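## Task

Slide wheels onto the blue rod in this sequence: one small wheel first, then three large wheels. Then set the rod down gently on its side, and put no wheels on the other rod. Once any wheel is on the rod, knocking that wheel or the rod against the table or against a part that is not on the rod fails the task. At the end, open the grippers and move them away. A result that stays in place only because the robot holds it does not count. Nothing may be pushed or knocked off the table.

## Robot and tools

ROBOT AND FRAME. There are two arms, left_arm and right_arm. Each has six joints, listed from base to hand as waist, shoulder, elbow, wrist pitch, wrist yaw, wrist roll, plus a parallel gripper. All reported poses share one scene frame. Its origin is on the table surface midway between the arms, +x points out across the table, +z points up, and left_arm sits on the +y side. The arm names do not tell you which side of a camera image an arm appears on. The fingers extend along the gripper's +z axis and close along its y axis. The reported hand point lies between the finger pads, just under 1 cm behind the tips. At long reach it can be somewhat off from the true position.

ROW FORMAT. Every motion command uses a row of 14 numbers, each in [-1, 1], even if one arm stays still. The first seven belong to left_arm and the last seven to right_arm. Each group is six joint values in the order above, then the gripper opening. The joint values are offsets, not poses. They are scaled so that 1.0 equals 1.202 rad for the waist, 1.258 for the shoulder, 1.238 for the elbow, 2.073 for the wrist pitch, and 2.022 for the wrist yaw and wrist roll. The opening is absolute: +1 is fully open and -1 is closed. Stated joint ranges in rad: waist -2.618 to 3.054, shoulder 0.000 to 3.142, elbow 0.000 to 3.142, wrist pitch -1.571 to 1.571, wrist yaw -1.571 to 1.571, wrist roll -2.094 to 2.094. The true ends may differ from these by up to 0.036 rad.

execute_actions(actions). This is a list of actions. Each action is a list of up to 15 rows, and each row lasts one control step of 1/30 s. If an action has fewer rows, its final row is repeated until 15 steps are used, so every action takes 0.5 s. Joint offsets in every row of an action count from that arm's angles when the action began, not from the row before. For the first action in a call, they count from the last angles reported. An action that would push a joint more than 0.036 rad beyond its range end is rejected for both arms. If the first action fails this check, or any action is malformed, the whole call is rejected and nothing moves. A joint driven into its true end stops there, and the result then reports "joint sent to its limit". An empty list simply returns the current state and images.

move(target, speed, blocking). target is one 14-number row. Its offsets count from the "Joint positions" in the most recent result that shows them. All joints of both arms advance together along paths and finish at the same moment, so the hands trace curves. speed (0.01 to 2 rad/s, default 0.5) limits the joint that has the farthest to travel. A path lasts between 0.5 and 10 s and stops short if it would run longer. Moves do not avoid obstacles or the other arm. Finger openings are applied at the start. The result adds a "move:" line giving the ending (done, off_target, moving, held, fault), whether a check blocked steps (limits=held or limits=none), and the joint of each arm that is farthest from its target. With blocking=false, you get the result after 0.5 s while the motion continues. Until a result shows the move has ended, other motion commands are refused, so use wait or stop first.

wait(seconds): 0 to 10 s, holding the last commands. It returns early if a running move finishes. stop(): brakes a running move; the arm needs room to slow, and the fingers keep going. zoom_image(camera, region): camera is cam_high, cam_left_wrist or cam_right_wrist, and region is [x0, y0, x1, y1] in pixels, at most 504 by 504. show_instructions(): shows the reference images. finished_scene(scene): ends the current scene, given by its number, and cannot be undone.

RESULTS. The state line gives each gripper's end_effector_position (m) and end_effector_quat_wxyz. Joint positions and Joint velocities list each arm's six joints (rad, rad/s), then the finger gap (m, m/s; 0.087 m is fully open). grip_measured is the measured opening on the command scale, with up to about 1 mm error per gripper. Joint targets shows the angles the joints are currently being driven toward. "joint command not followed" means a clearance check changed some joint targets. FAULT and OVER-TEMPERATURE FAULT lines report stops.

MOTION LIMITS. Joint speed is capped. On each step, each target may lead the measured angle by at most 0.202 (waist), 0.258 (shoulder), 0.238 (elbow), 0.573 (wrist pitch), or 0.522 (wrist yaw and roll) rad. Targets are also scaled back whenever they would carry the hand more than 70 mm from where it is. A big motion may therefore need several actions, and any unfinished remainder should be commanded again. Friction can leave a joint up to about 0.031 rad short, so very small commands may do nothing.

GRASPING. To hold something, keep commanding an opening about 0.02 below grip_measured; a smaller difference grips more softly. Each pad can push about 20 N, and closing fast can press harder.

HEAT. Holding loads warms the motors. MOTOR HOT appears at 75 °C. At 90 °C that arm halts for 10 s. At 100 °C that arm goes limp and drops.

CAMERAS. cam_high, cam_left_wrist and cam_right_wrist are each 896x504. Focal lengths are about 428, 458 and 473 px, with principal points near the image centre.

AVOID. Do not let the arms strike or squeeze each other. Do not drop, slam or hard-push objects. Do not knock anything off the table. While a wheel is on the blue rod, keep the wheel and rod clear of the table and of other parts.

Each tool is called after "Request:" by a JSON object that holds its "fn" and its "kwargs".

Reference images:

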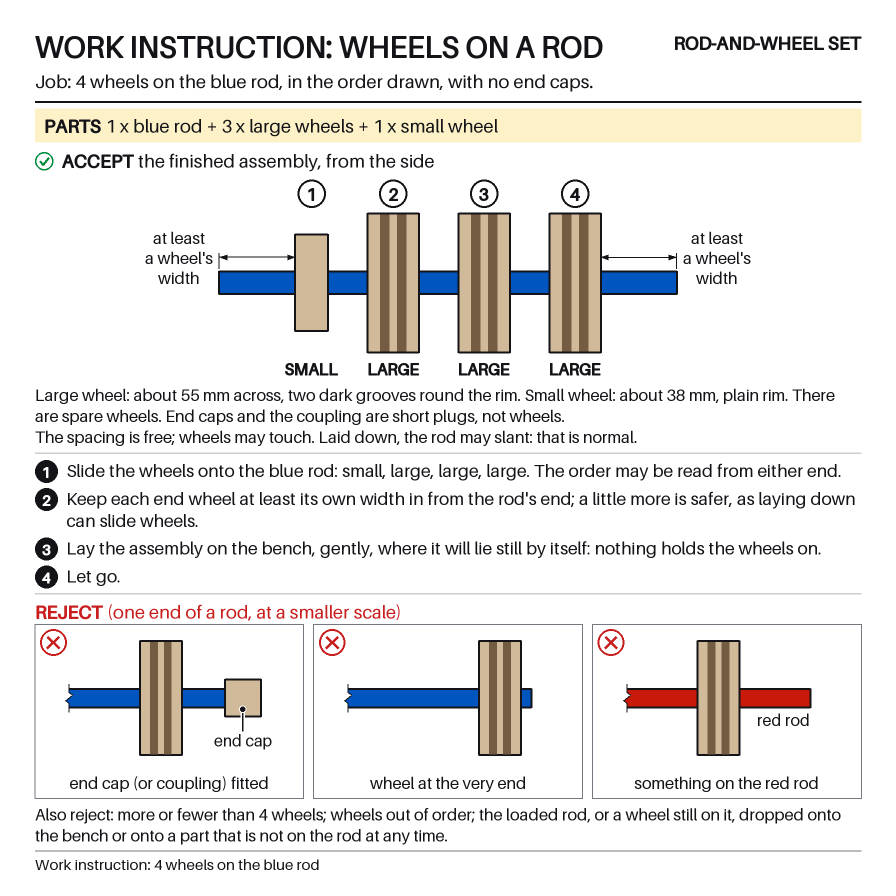

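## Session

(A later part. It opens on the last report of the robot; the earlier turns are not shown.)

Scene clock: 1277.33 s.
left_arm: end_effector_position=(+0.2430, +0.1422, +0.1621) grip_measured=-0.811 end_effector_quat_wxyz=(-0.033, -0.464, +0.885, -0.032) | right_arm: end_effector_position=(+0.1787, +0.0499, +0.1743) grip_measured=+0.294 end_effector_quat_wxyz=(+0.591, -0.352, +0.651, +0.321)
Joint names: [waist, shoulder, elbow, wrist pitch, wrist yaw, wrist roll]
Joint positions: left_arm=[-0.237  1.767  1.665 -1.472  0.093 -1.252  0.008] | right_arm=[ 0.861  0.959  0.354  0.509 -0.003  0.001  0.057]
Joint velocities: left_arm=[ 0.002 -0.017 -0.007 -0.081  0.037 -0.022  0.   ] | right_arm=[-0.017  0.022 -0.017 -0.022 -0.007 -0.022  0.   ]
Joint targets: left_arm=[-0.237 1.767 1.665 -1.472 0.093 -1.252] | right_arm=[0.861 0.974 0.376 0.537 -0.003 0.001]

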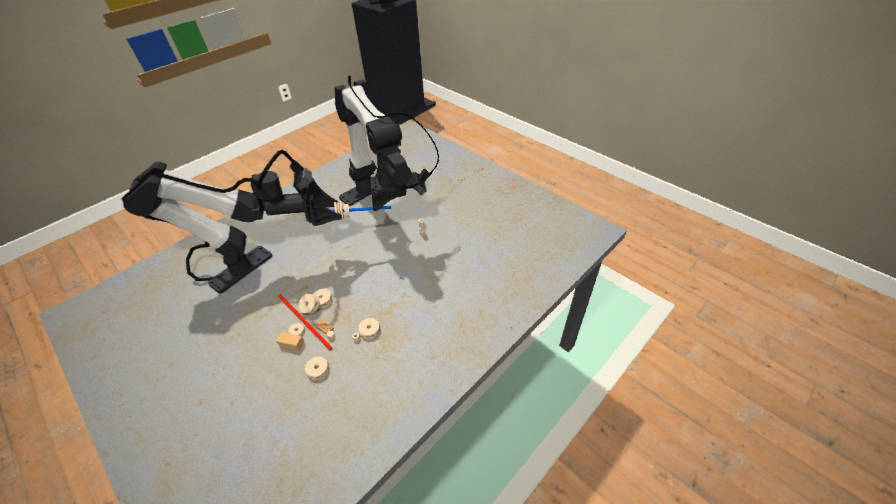

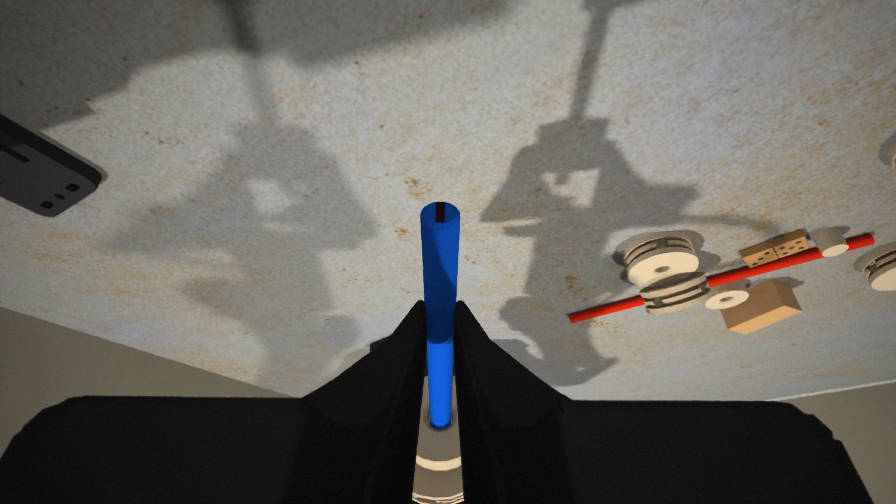

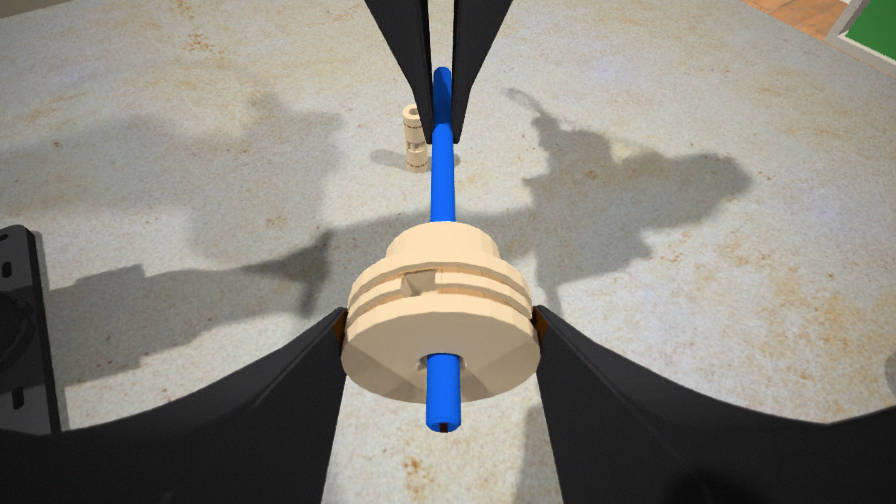

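Request:
{"fn": "execute_actions", "kwargs": {"actions": [[[0,0,0,0,0,0,-0.85,0,0.0217,0.0206,0.0207,0,0,0.25],[0,0,0,0,0,0,-0.85,0,0.0299,0.0267,0.0241,0,0,0.25],[0,0,0,0,0,0,-0.85,0,0.0381,0.0267,0.0274,0,0,0.25],[0,0,0,0,0,0,-0.85,0,0.0462,0.029,0.0308,0,0,0.25],[0,0,0,0,0,0,-0.85,0,0.0544,0.0319,0.0341,0,0,0.25],[0,0,0,0,0,0,-0.85,0,0.0626,0.0347,0.0375,0,0,0.25],[0,0,0,0,0,0,-0.85,0,0.0708,0.0375,0.0408,0,0,0.25],[0,0,0,0,0,0,-0.85,0,0.0789,0.0403,0.0442,0,0,0.25],[0,0,0,0,0,0,-0.85,0,0.0871,0.0431,0.0442,0,0,0.25],[0,0,0,0,0,0,-0.85,0,0.0871,0.0431,0.0442,0,0,0.25],[0,0,0,0,0,0,-0.85,0,0.0871,0.0431,0.0442,0,0,0.25],[0,0,0,0,0,0,-0.85,0,0.0871,0.0431,0.0442,0,0,0.25],[0,0,0,0,0,0,-0.85,0,0.0871,0.0431,0.0442,0,0,0.32],[0,0,0,0,0,0,-0.85,0,0.0871,0.0431,0.0442,0,0,0.45],[0,0,0,0,0,0,-0.85,0,0.0871,0.0431,0.0442,0,0,0.6]]]}}

Scene clock: 1297.30 s.
left_arm: end_effector_position=(+0.2430, +0.1422, +0.1621) grip_measured=-0.811 end_effector_quat_wxyz=(-0.033, -0.464, +0.885, -0.032) | right_arm: end_effector_position=(+0.1868, +0.0624, +0.1729) grip_measured=+0.529 end_effector_quat_wxyz=(+0.590, -0.353, +0.651, +0.321)
Joint names: [waist, shoulder, elbow, wrist pitch, wrist yaw, wrist roll]
Joint positions: left_arm=[-0.237  1.767  1.665 -1.472  0.093 -1.252  0.008] | right_arm=[ 0.861  1.054  0.386  0.57  -0.003  0.001  0.067]
Joint velocities: left_arm=[ 0.012 -0.022  0.002 -0.022 -0.007  0.007 -0.001] | right_arm=[ 0.012  0.017  0.002  0.007 -0.037 -0.007  0.124]
Joint targets: left_arm=[-0.237 1.767 1.665 -1.472 0.093 -1.252] | right_arm=[0.861 1.069 0.408 0.600 -0.003 0.001]

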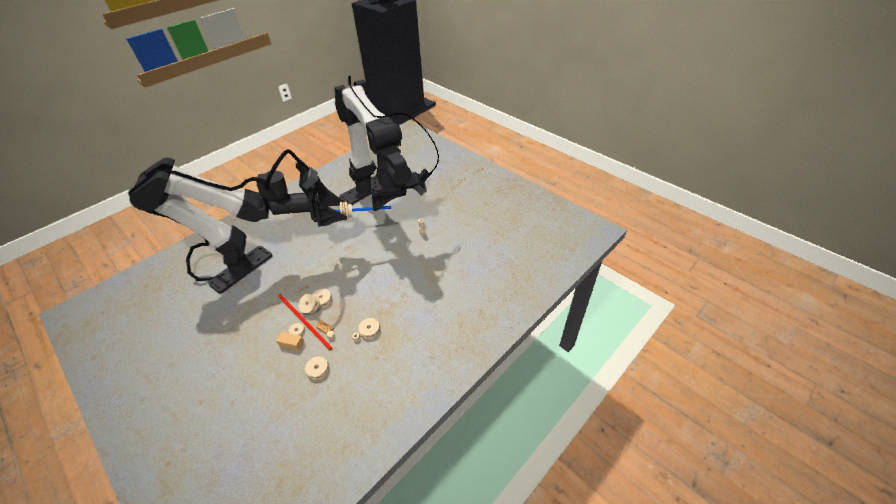

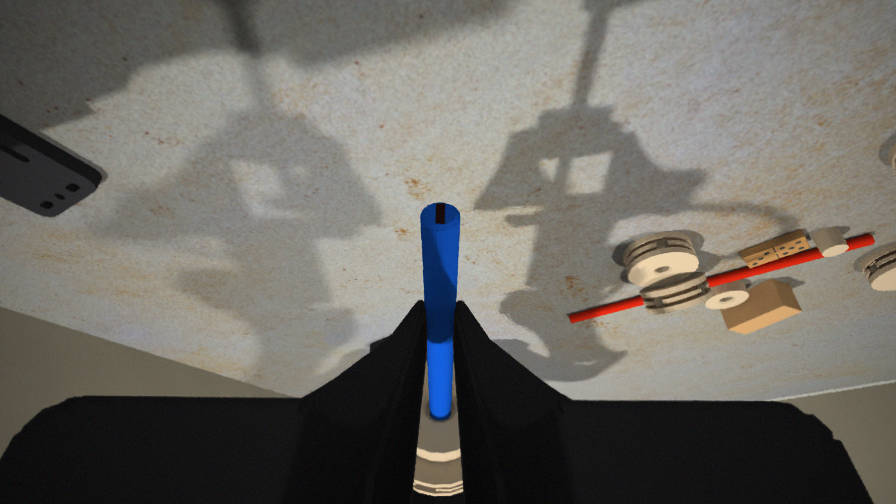

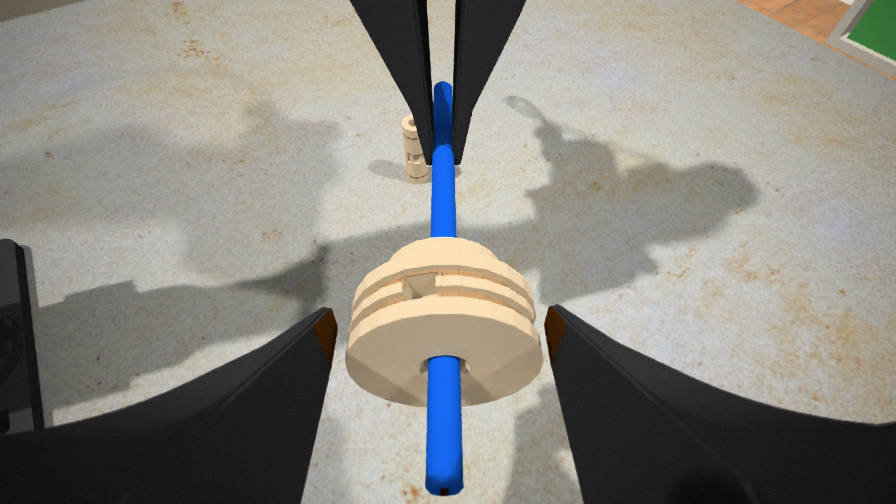

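Request:
{"fn": "move", "kwargs": {"target": [0,0,0,0,0,0,-0.85,0,-0.345,-0.085,-0.16,0,0,0.6], "speed": 0.9}}

Request:
{"fn": "move", "kwargs": {"target": [0,0,0,0,0,0,-0.85,-0.35,0.15,0.15,-0.28,0,0.2,0.6], "speed": 1.2}}

Scene clock: 1334.20 s.
left_arm: end_effector_position=(+0.2430, +0.1422, +0.1621) grip_measured=-0.811 end_effector_quat_wxyz=(-0.033, -0.464, +0.885, -0.032) | right_arm: end_effector_position=(+0.1537, +0.0118, +0.1790) grip_measured=+0.600 end_effector_quat_wxyz=(+0.591, -0.352, +0.651, +0.321)
Joint names: [waist, shoulder, elbow, wrist pitch, wrist yaw, wrist roll]
Joint positions: left_arm=[-0.237  1.767  1.665 -1.472  0.093 -1.252  0.008] | right_arm=[ 0.861  0.635  0.293  0.247 -0.003  0.001  0.07 ]
Joint velocities: left_arm=[-0.012 -0.012  0.012 -0.007 -0.037  0.022  0.001] | right_arm=[ 0.002 -0.002  0.007 -0.022 -0.022 -0.022 -0.   ]
Joint targets: left_arm=[-0.237 1.767 1.665 -1.472 0.093 -1.252] | right_arm=[0.861 0.620 0.282 0.239 -0.003 0.001]
move: done; limits=none; left_arm: farthest joint: the waist, 0.000 radians from its target (0.000 radians at the start); right_arm: farthest joint: the shoulder, 0.015 radians from its target (0.434 radians at the start)

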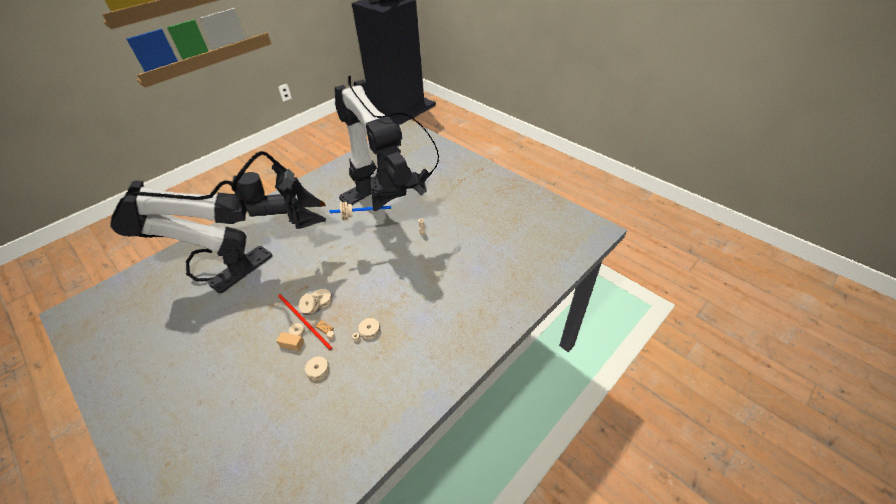

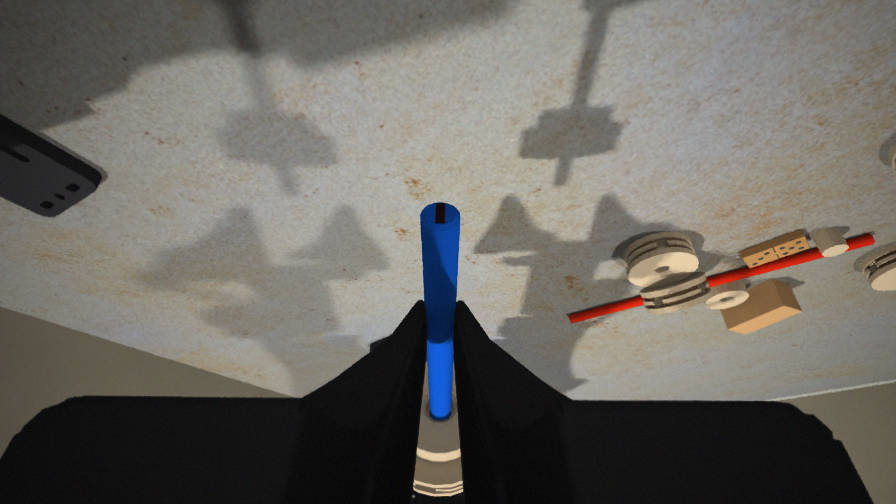

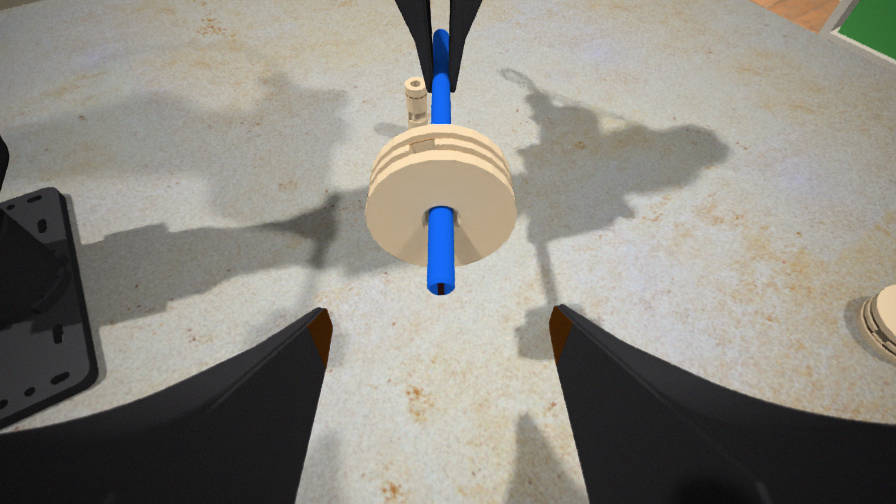

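Scene clock: 1335.63 s.
left_arm: end_effector_position=(+0.2430, +0.1422, +0.1621) grip_measured=-0.811 end_effector_quat_wxyz=(-0.033, -0.464, +0.885, -0.032) | right_arm: end_effector_position=(+0.1960, -0.0861, +0.0909) grip_measured=+0.600 end_effector_quat_wxyz=(+0.382, -0.082, +0.897, +0.205)
Joint names: [waist, shoulder, elbow, wrist pitch, wrist yaw, wrist roll]
Joint positions: left_arm=[-0.237  1.767  1.665 -1.472  0.093 -1.252  0.008] | right_arm=[ 0.448  0.807  0.457 -0.324 -0.004  0.399  0.07 ]
Joint velocities: left_arm=[ 0.012 -0.017 -0.027  0.007  0.007 -0.066 -0.001] | right_arm=[ 0.002 -0.002 -0.017  0.037  0.081  0.007 -0.   ]
Joint targets: left_arm=[-0.237 1.767 1.665 -1.472 0.093 -1.252] | right_arm=[0.440 0.824 0.478 -0.333 -0.003 0.406]
move: off_target (right_arm); limits=none; left_arm: farthest joint: the waist, 0.000 radians from its target (0.000 radians at the start); right_arm: farthest joint: the elbow, 0.022 radians from its target (0.186 radians at the start)

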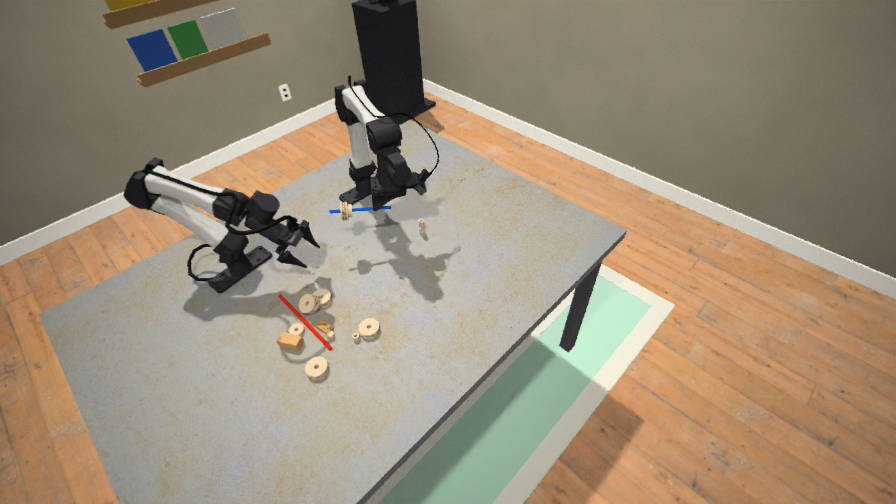

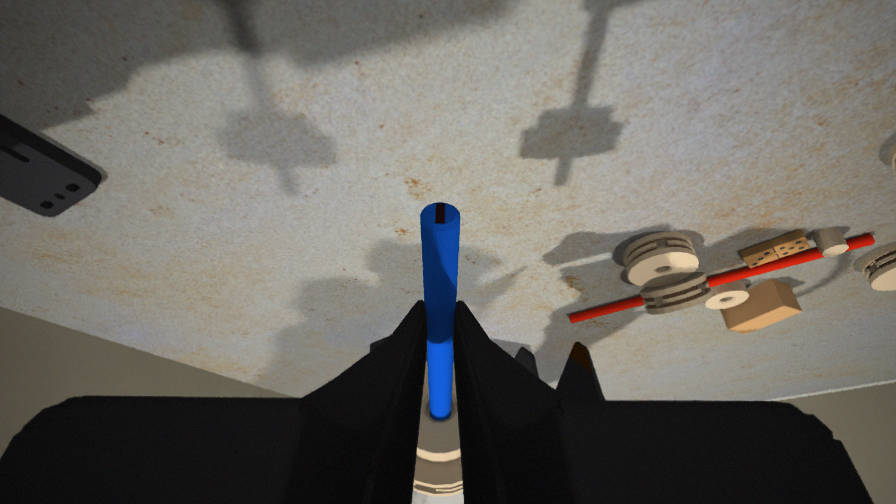

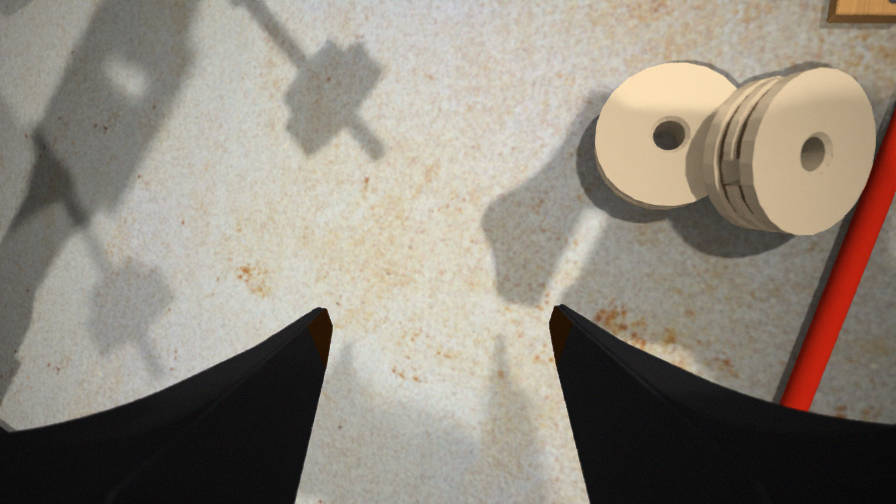

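Request:
{"fn": "move", "kwargs": {"target": [0,0,0,0,0,0,-0.85,-0.22,0.85,0.99,-0.36,0,0.55,0.6], "speed": 1.6}}

Scene clock: 1349.07 s.
left_arm: end_effector_position=(+0.2430, +0.1422, +0.1621) grip_measured=-0.811 end_effector_quat_wxyz=(-0.033, -0.464, +0.885, -0.032) | right_arm: end_effector_position=(+0.3760, -0.0694, +0.1334) grip_measured=+0.600 end_effector_quat_wxyz=(+0.090, +0.551, +0.821, +0.119)
Joint names: [waist, shoulder, elbow, wrist pitch, wrist yaw, wrist roll]
Joint positions: left_arm=[-0.237  1.767  1.665 -1.472  0.093 -1.252  0.008] | right_arm=[ 0.189  1.875  1.663 -1.058 -0.004  1.503  0.07 ]
Joint velocities: left_arm=[-0.007  0.017 -0.012  0.007 -0.007 -0.022  0.001] | right_arm=[-0.007 -0.012  0.007 -0.007 -0.037 -0.051 -0.   ]
Joint targets: left_arm=[-0.237 1.767 1.665 -1.472 0.093 -1.252] | right_arm=[0.184 1.877 1.683 -1.070 -0.004 1.511]
move: done; limits=none; left_arm: farthest joint: the waist, 0.000 radians from its target (0.000 radians at the start); right_arm: farthest joint: the elbow, 0.020 radians from its target (1.225 radians at the start)

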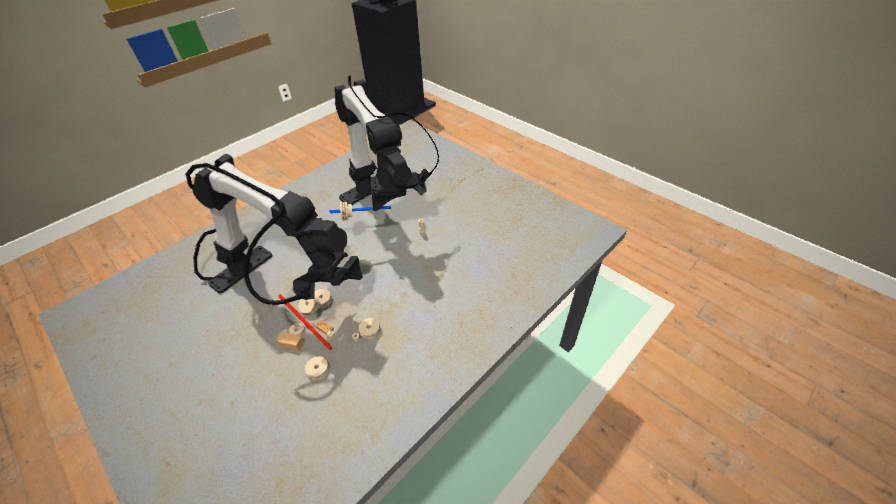

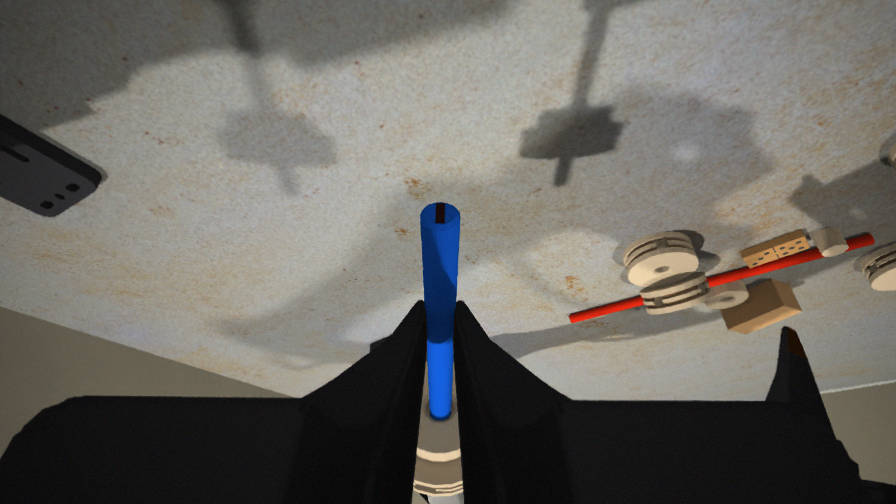

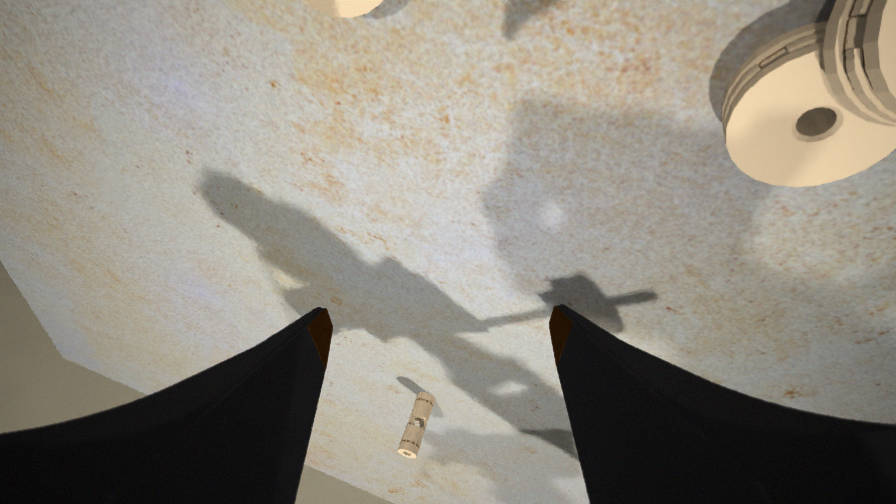

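Request:
{"fn": "move", "kwargs": {"target": [0,0,0,0,0,0,-0.85,-0.0915,0.5029,0.5994,-0.1934,0,0.2498,0.6], "speed": 1.2}}

Scene clock: 1357.97 s.
left_arm: end_effector_position=(+0.2430, +0.1422, +0.1621) grip_measured=-0.811 end_effector_quat_wxyz=(-0.033, -0.464, +0.885, -0.032) | right_arm: end_effector_position=(+0.4699, -0.0985, +0.0479) grip_measured=+0.600 end_effector_quat_wxyz=(-0.002, +0.780, +0.626, +0.000)
Joint names: [waist, shoulder, elbow, wrist pitch, wrist yaw, wrist roll]
Joint positions: left_arm=[-0.237  1.767  1.665 -1.472  0.093 -1.252  0.008] | right_arm=[ 0.082  2.512  2.385 -1.445 -0.004  2.001  0.07 ]
Joint velocities: left_arm=[ 0.002 -0.017  0.007 -0.037  0.066 -0.007 -0.   ] | right_arm=[-0.012 -0.017  0.007 -0.066 -0.007 -0.007  0.   ]
Joint targets: left_arm=[-0.237 1.767 1.665 -1.472 0.093 -1.252] | right_arm=[0.079 2.508 2.405 -1.459 -0.004 2.008]
move: done; limits=none; left_arm: farthest joint: the waist, 0.000 radians from its target (0.000 radians at the start); right_arm: farthest joint: the elbow, 0.020 radians from its target (0.743 radians at the start)

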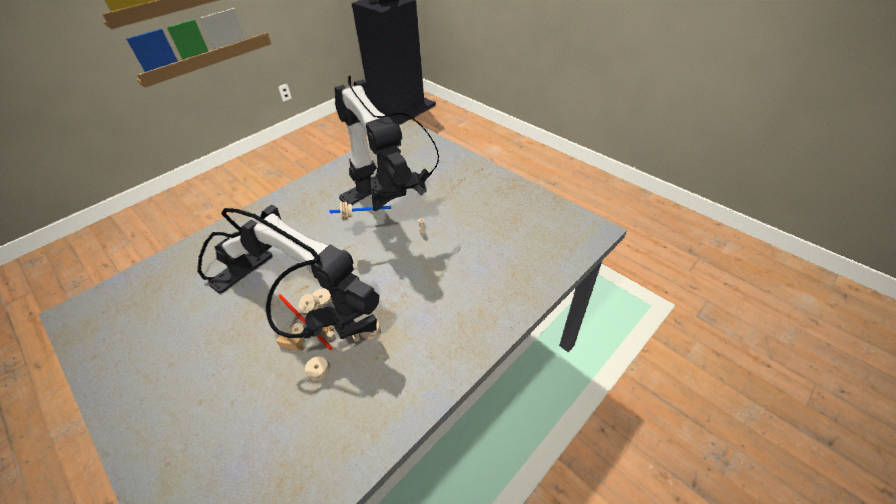

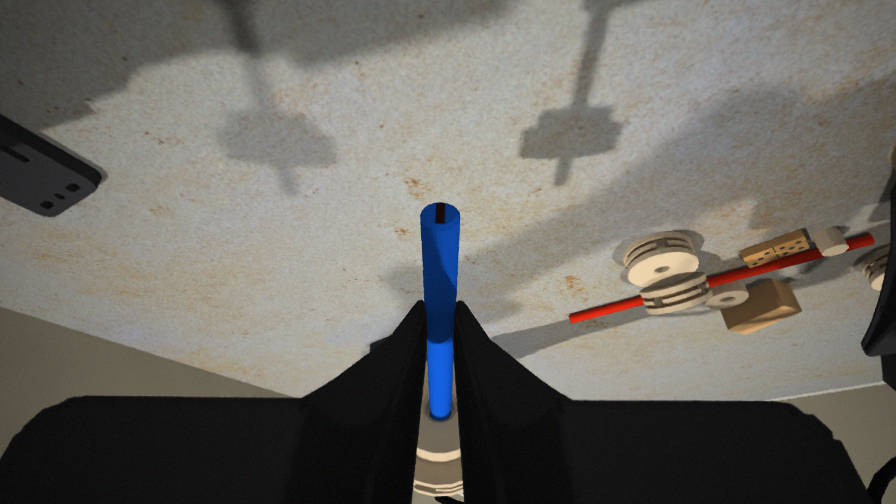

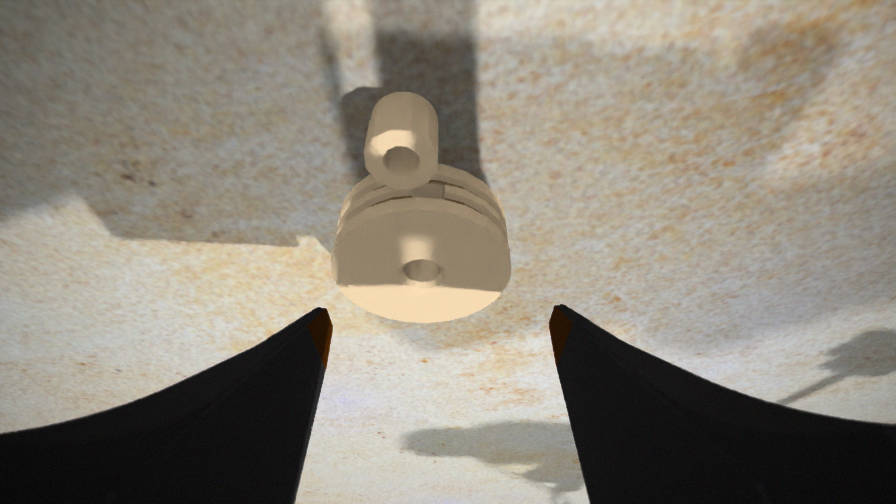

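Request:
{"fn": "zoom_image", "kwargs": {"camera": "cam_right_wrist", "region": [300, 150, 580, 350]}}

Region (300, 150, 580, 350) of cam_right_wrist's 896x504 image, scaled by 1.800, with more detail than that image has; it fills the top 360 rows of this view, and the rest is white.

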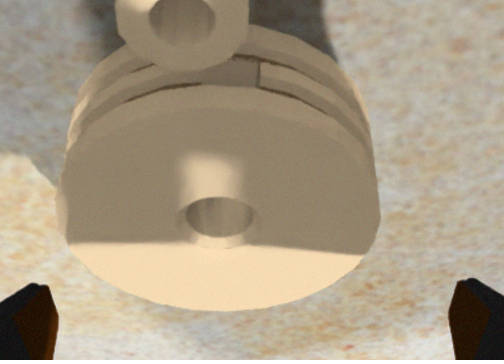

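Request:
{"fn": "execute_actions", "kwargs": {"actions": [[[0,0,0,0,0,0,-0.85,-0.012,0,0,0,0,0,0.6],[0,0,0,0,0,0,-0.85,-0.0216,0,0,0,0,0,0.6],[0,0,0,0,0,0,-0.85,-0.0216,0,0,0,0,0,0.6],[0,0,0,0,0,0,-0.85,-0.0216,0,-0.008,0.008,0,0,0.6],[0,0,0,0,0,0,-0.85,-0.0216,0,-0.016,0.014,0,0,0.6],[0,0,0,0,0,0,-0.85,-0.0216,0,-0.025,0.02,0,0,0.6],[0,0,0,0,0,0,-0.85,-0.0216,0,-0.034,0.026,0,0,0.6],[0,0,0,0,0,0,-0.85,-0.0216,0,-0.043,0.032,0,0,0.6],[0,0,0,0,0,0,-0.85,-0.0216,0,-0.052,0.038,0,0,0.6],[0,0,0,0,0,0,-0.85,-0.0216,0,-0.061,0.043,0,0,0.6],[0,0,0,0,0,0,-0.85,-0.0216,0,-0.07,0.048,0,0,0.6],[0,0,0,0,0,0,-0.85,-0.0216,0,-0.078,0.053,0,0,0.6],[0,0,0,0,0,0,-0.85,-0.0216,0,-0.084,0.0565,0,0,0.6],[0,0,0,0,0,0,-0.85,-0.0216,0,-0.088,0.0589,0,0,0.6],[0,0,0,0,0,0,-0.85,-0.0216,0,-0.0897,0.0589,0,0,0.6]]]}}

Request:
{"fn": "wait", "kwargs": {"seconds": 0}}

Scene clock: 1407.60 s.
left_arm: end_effector_position=(+0.2430, +0.1422, +0.1621) grip_measured=-0.811 end_effector_quat_wxyz=(-0.033, -0.464, +0.885, -0.032) | right_arm: end_effector_position=(+0.4708, -0.1100, +0.0243) grip_measured=+0.600 end_effector_quat_wxyz=(-0.006, +0.787, +0.617, -0.007)
Joint names: [waist, shoulder, elbow, wrist pitch, wrist yaw, wrist roll]
Joint positions: left_arm=[-0.237  1.767  1.665 -1.472  0.093 -1.252  0.008] | right_arm=[ 0.059  2.512  2.292 -1.368 -0.004  2.001  0.07 ]
Joint velocities: left_arm=[-0.002 -0.002  0.007 -0.066 -0.037 -0.022 -0.   ] | right_arm=[-0.007 -0.002 -0.178  0.125 -0.066 -0.037 -0.001]
Joint targets: left_arm=[-0.237 1.767 1.665 -1.472 0.093 -1.252] | right_arm=[0.056 2.512 2.274 -1.323 -0.004 2.001]

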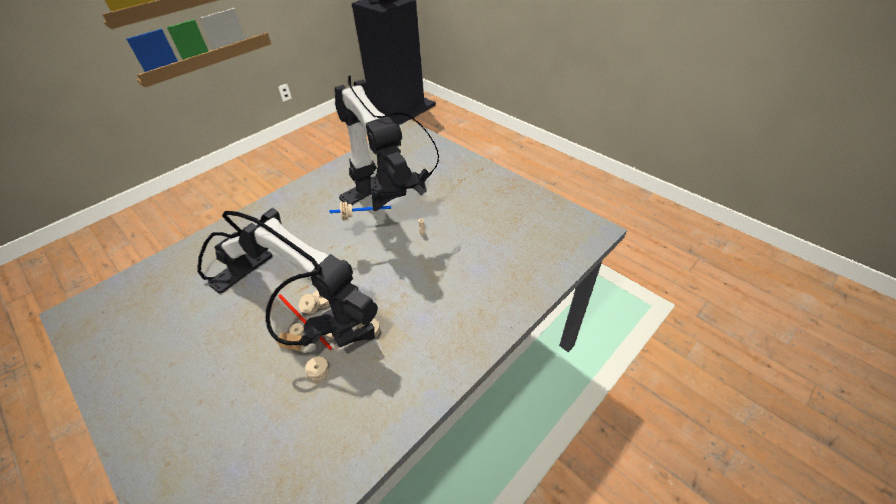

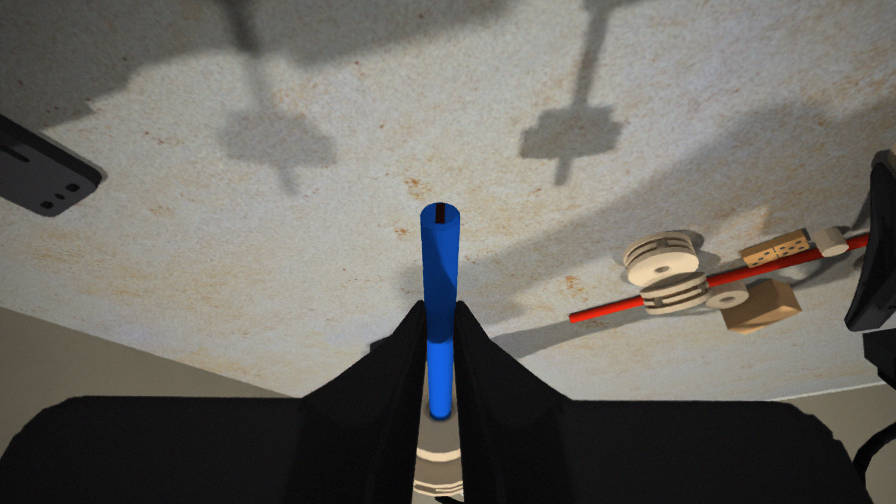

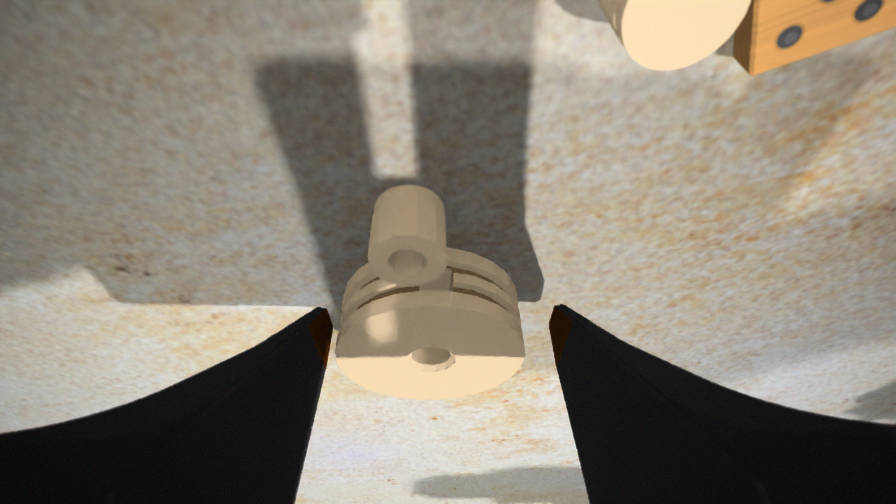

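Scene clock: 1407.60 s.
left_arm: end_effector_position=(+0.2430, +0.1422, +0.1621) grip_measured=-0.811 end_effector_quat_wxyz=(-0.033, -0.464, +0.885, -0.032) | right_arm: end_effector_position=(+0.4708, -0.1100, +0.0243) grip_measured=+0.600 end_effector_quat_wxyz=(-0.006, +0.787, +0.617, -0.007)
Joint names: [waist, shoulder, elbow, wrist pitch, wrist yaw, wrist roll]
Joint positions: left_arm=[-0.237  1.767  1.665 -1.472  0.093 -1.252  0.008] | right_arm=[ 0.059  2.512  2.292 -1.368 -0.004  2.001  0.07 ]
Joint velocities: left_arm=[-0.002 -0.002  0.007 -0.066 -0.037 -0.022 -0.   ] | right_arm=[-0.007 -0.002 -0.178  0.125 -0.066 -0.037 -0.001]
Joint targets: left_arm=[-0.237 1.767 1.665 -1.472 0.093 -1.252] | right_arm=[0.056 2.512 2.274 -1.323 -0.004 2.001]

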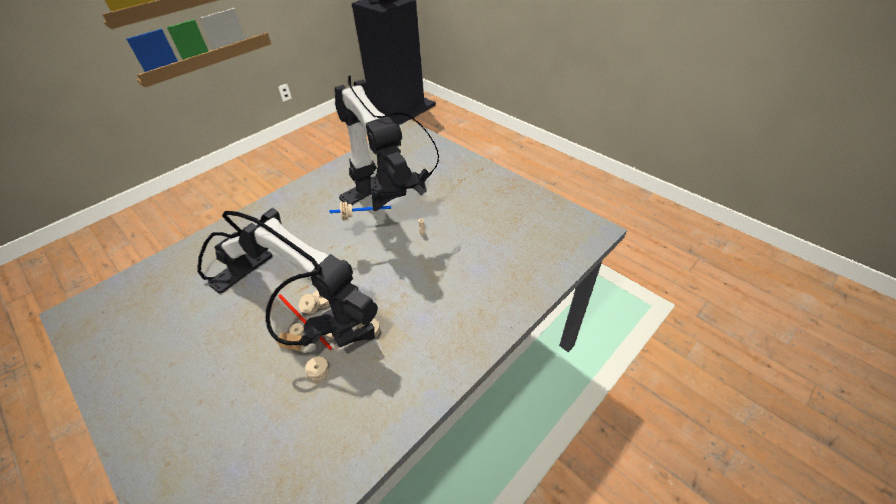

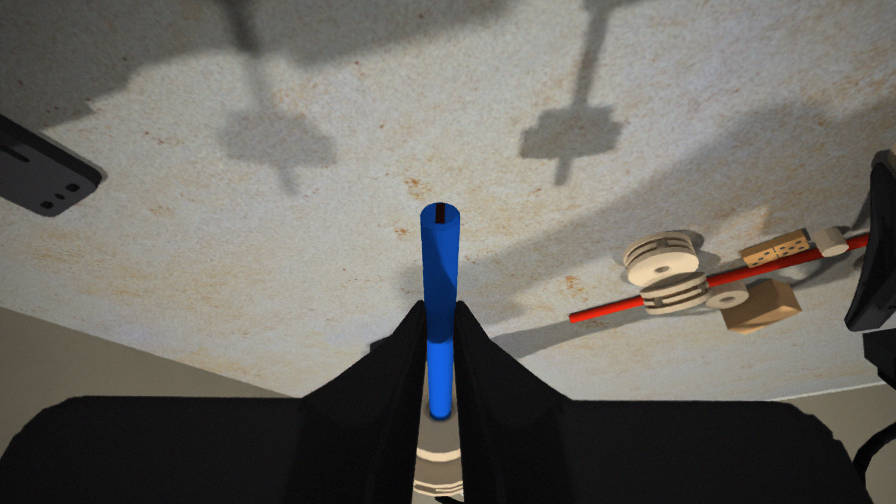

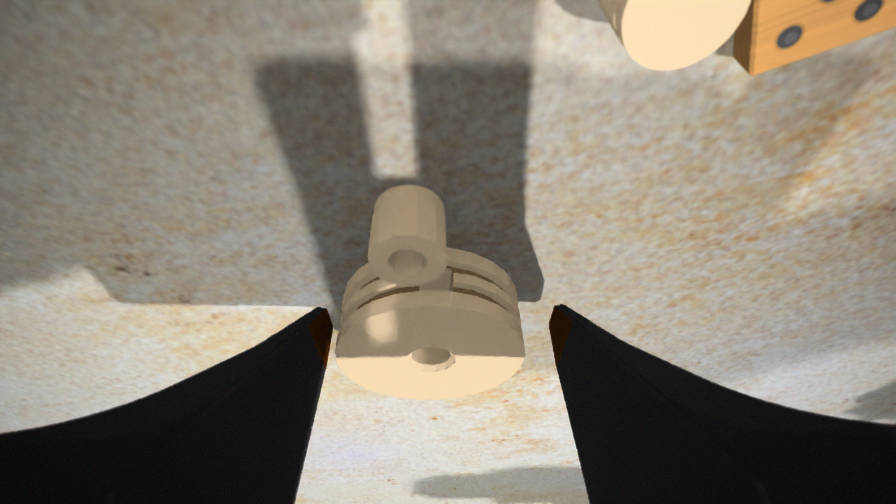

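Request:
{"fn": "execute_actions", "kwargs": {"actions": []}}

Scene clock: 1408.63 s.
left_arm: end_effector_position=(+0.2430, +0.1422, +0.1621) grip_measured=-0.811 end_effector_quat_wxyz=(-0.033, -0.464, +0.885, -0.032) | right_arm: end_effector_position=(+0.4760, -0.1090, +0.0229) grip_measured=+0.600 end_effector_quat_wxyz=(-0.001, +0.787, +0.617, +0.003)
Joint names: [waist, shoulder, elbow, wrist pitch, wrist yaw, wrist roll]
Joint positions: left_arm=[-0.237  1.767  1.665 -1.472  0.093 -1.252  0.008] | right_arm=[ 0.059  2.512  2.285 -1.34  -0.004  2.001  0.07 ]
Joint velocities: left_arm=[-0.002 -0.002  0.012  0.022  0.081 -0.007  0.   ] | right_arm=[ 0.007 -0.002 -0.027 -0.051  0.037 -0.022  0.001]
Joint targets: left_arm=[-0.237 1.767 1.665 -1.472 0.093 -1.252] | right_arm=[0.056 2.512 2.274 -1.323 -0.004 2.001]

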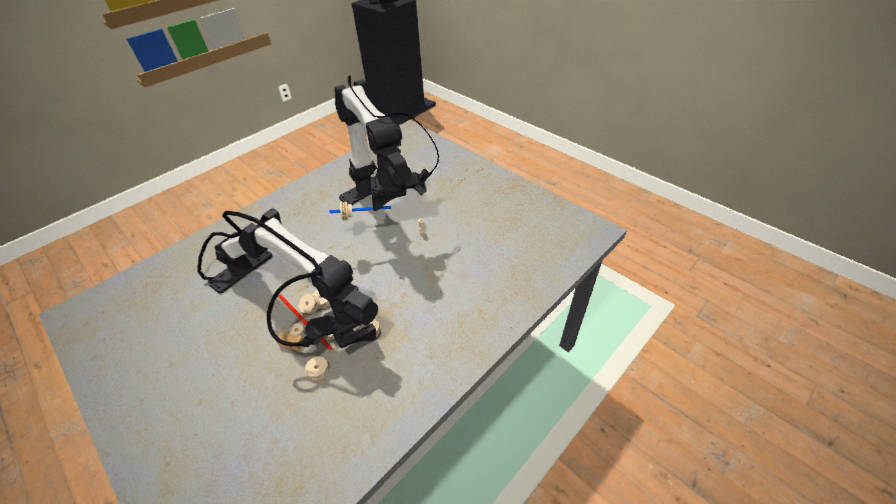

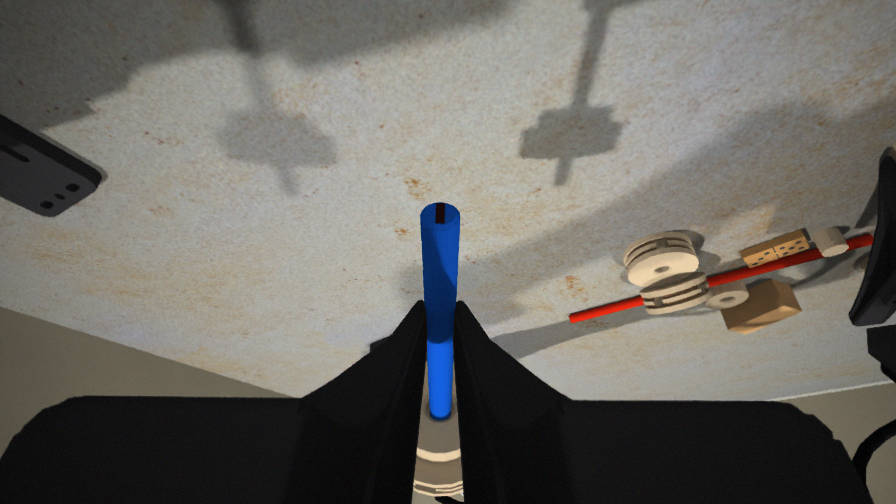

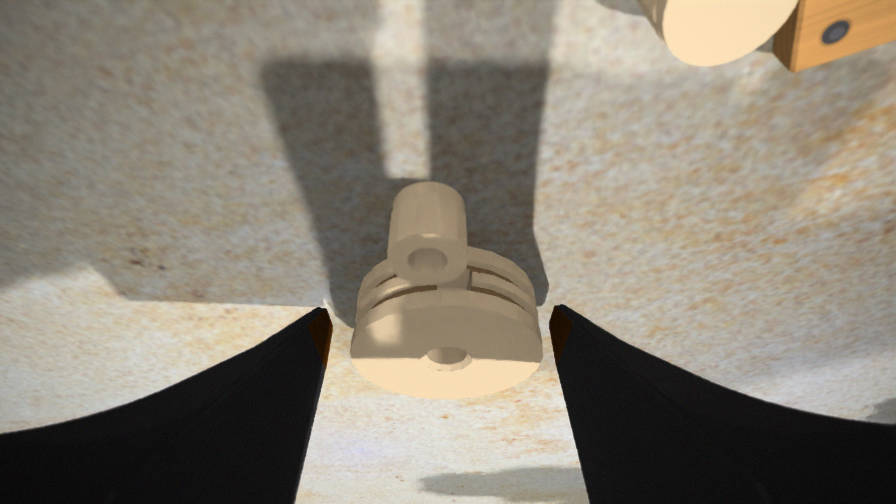

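Request:
{"fn": "zoom_image", "kwargs": {"camera": "cam_right_wrist", "region": [300, 230, 580, 430]}}

Region (300, 230, 580, 430) of cam_right_wrist's 896x504 image, scaled by 1.800, with more detail than that image has; it fills the top 360 rows of this view, and the rest is white.

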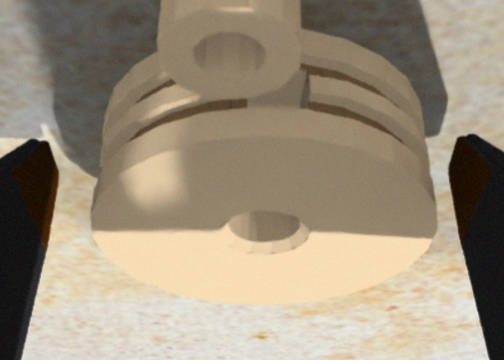

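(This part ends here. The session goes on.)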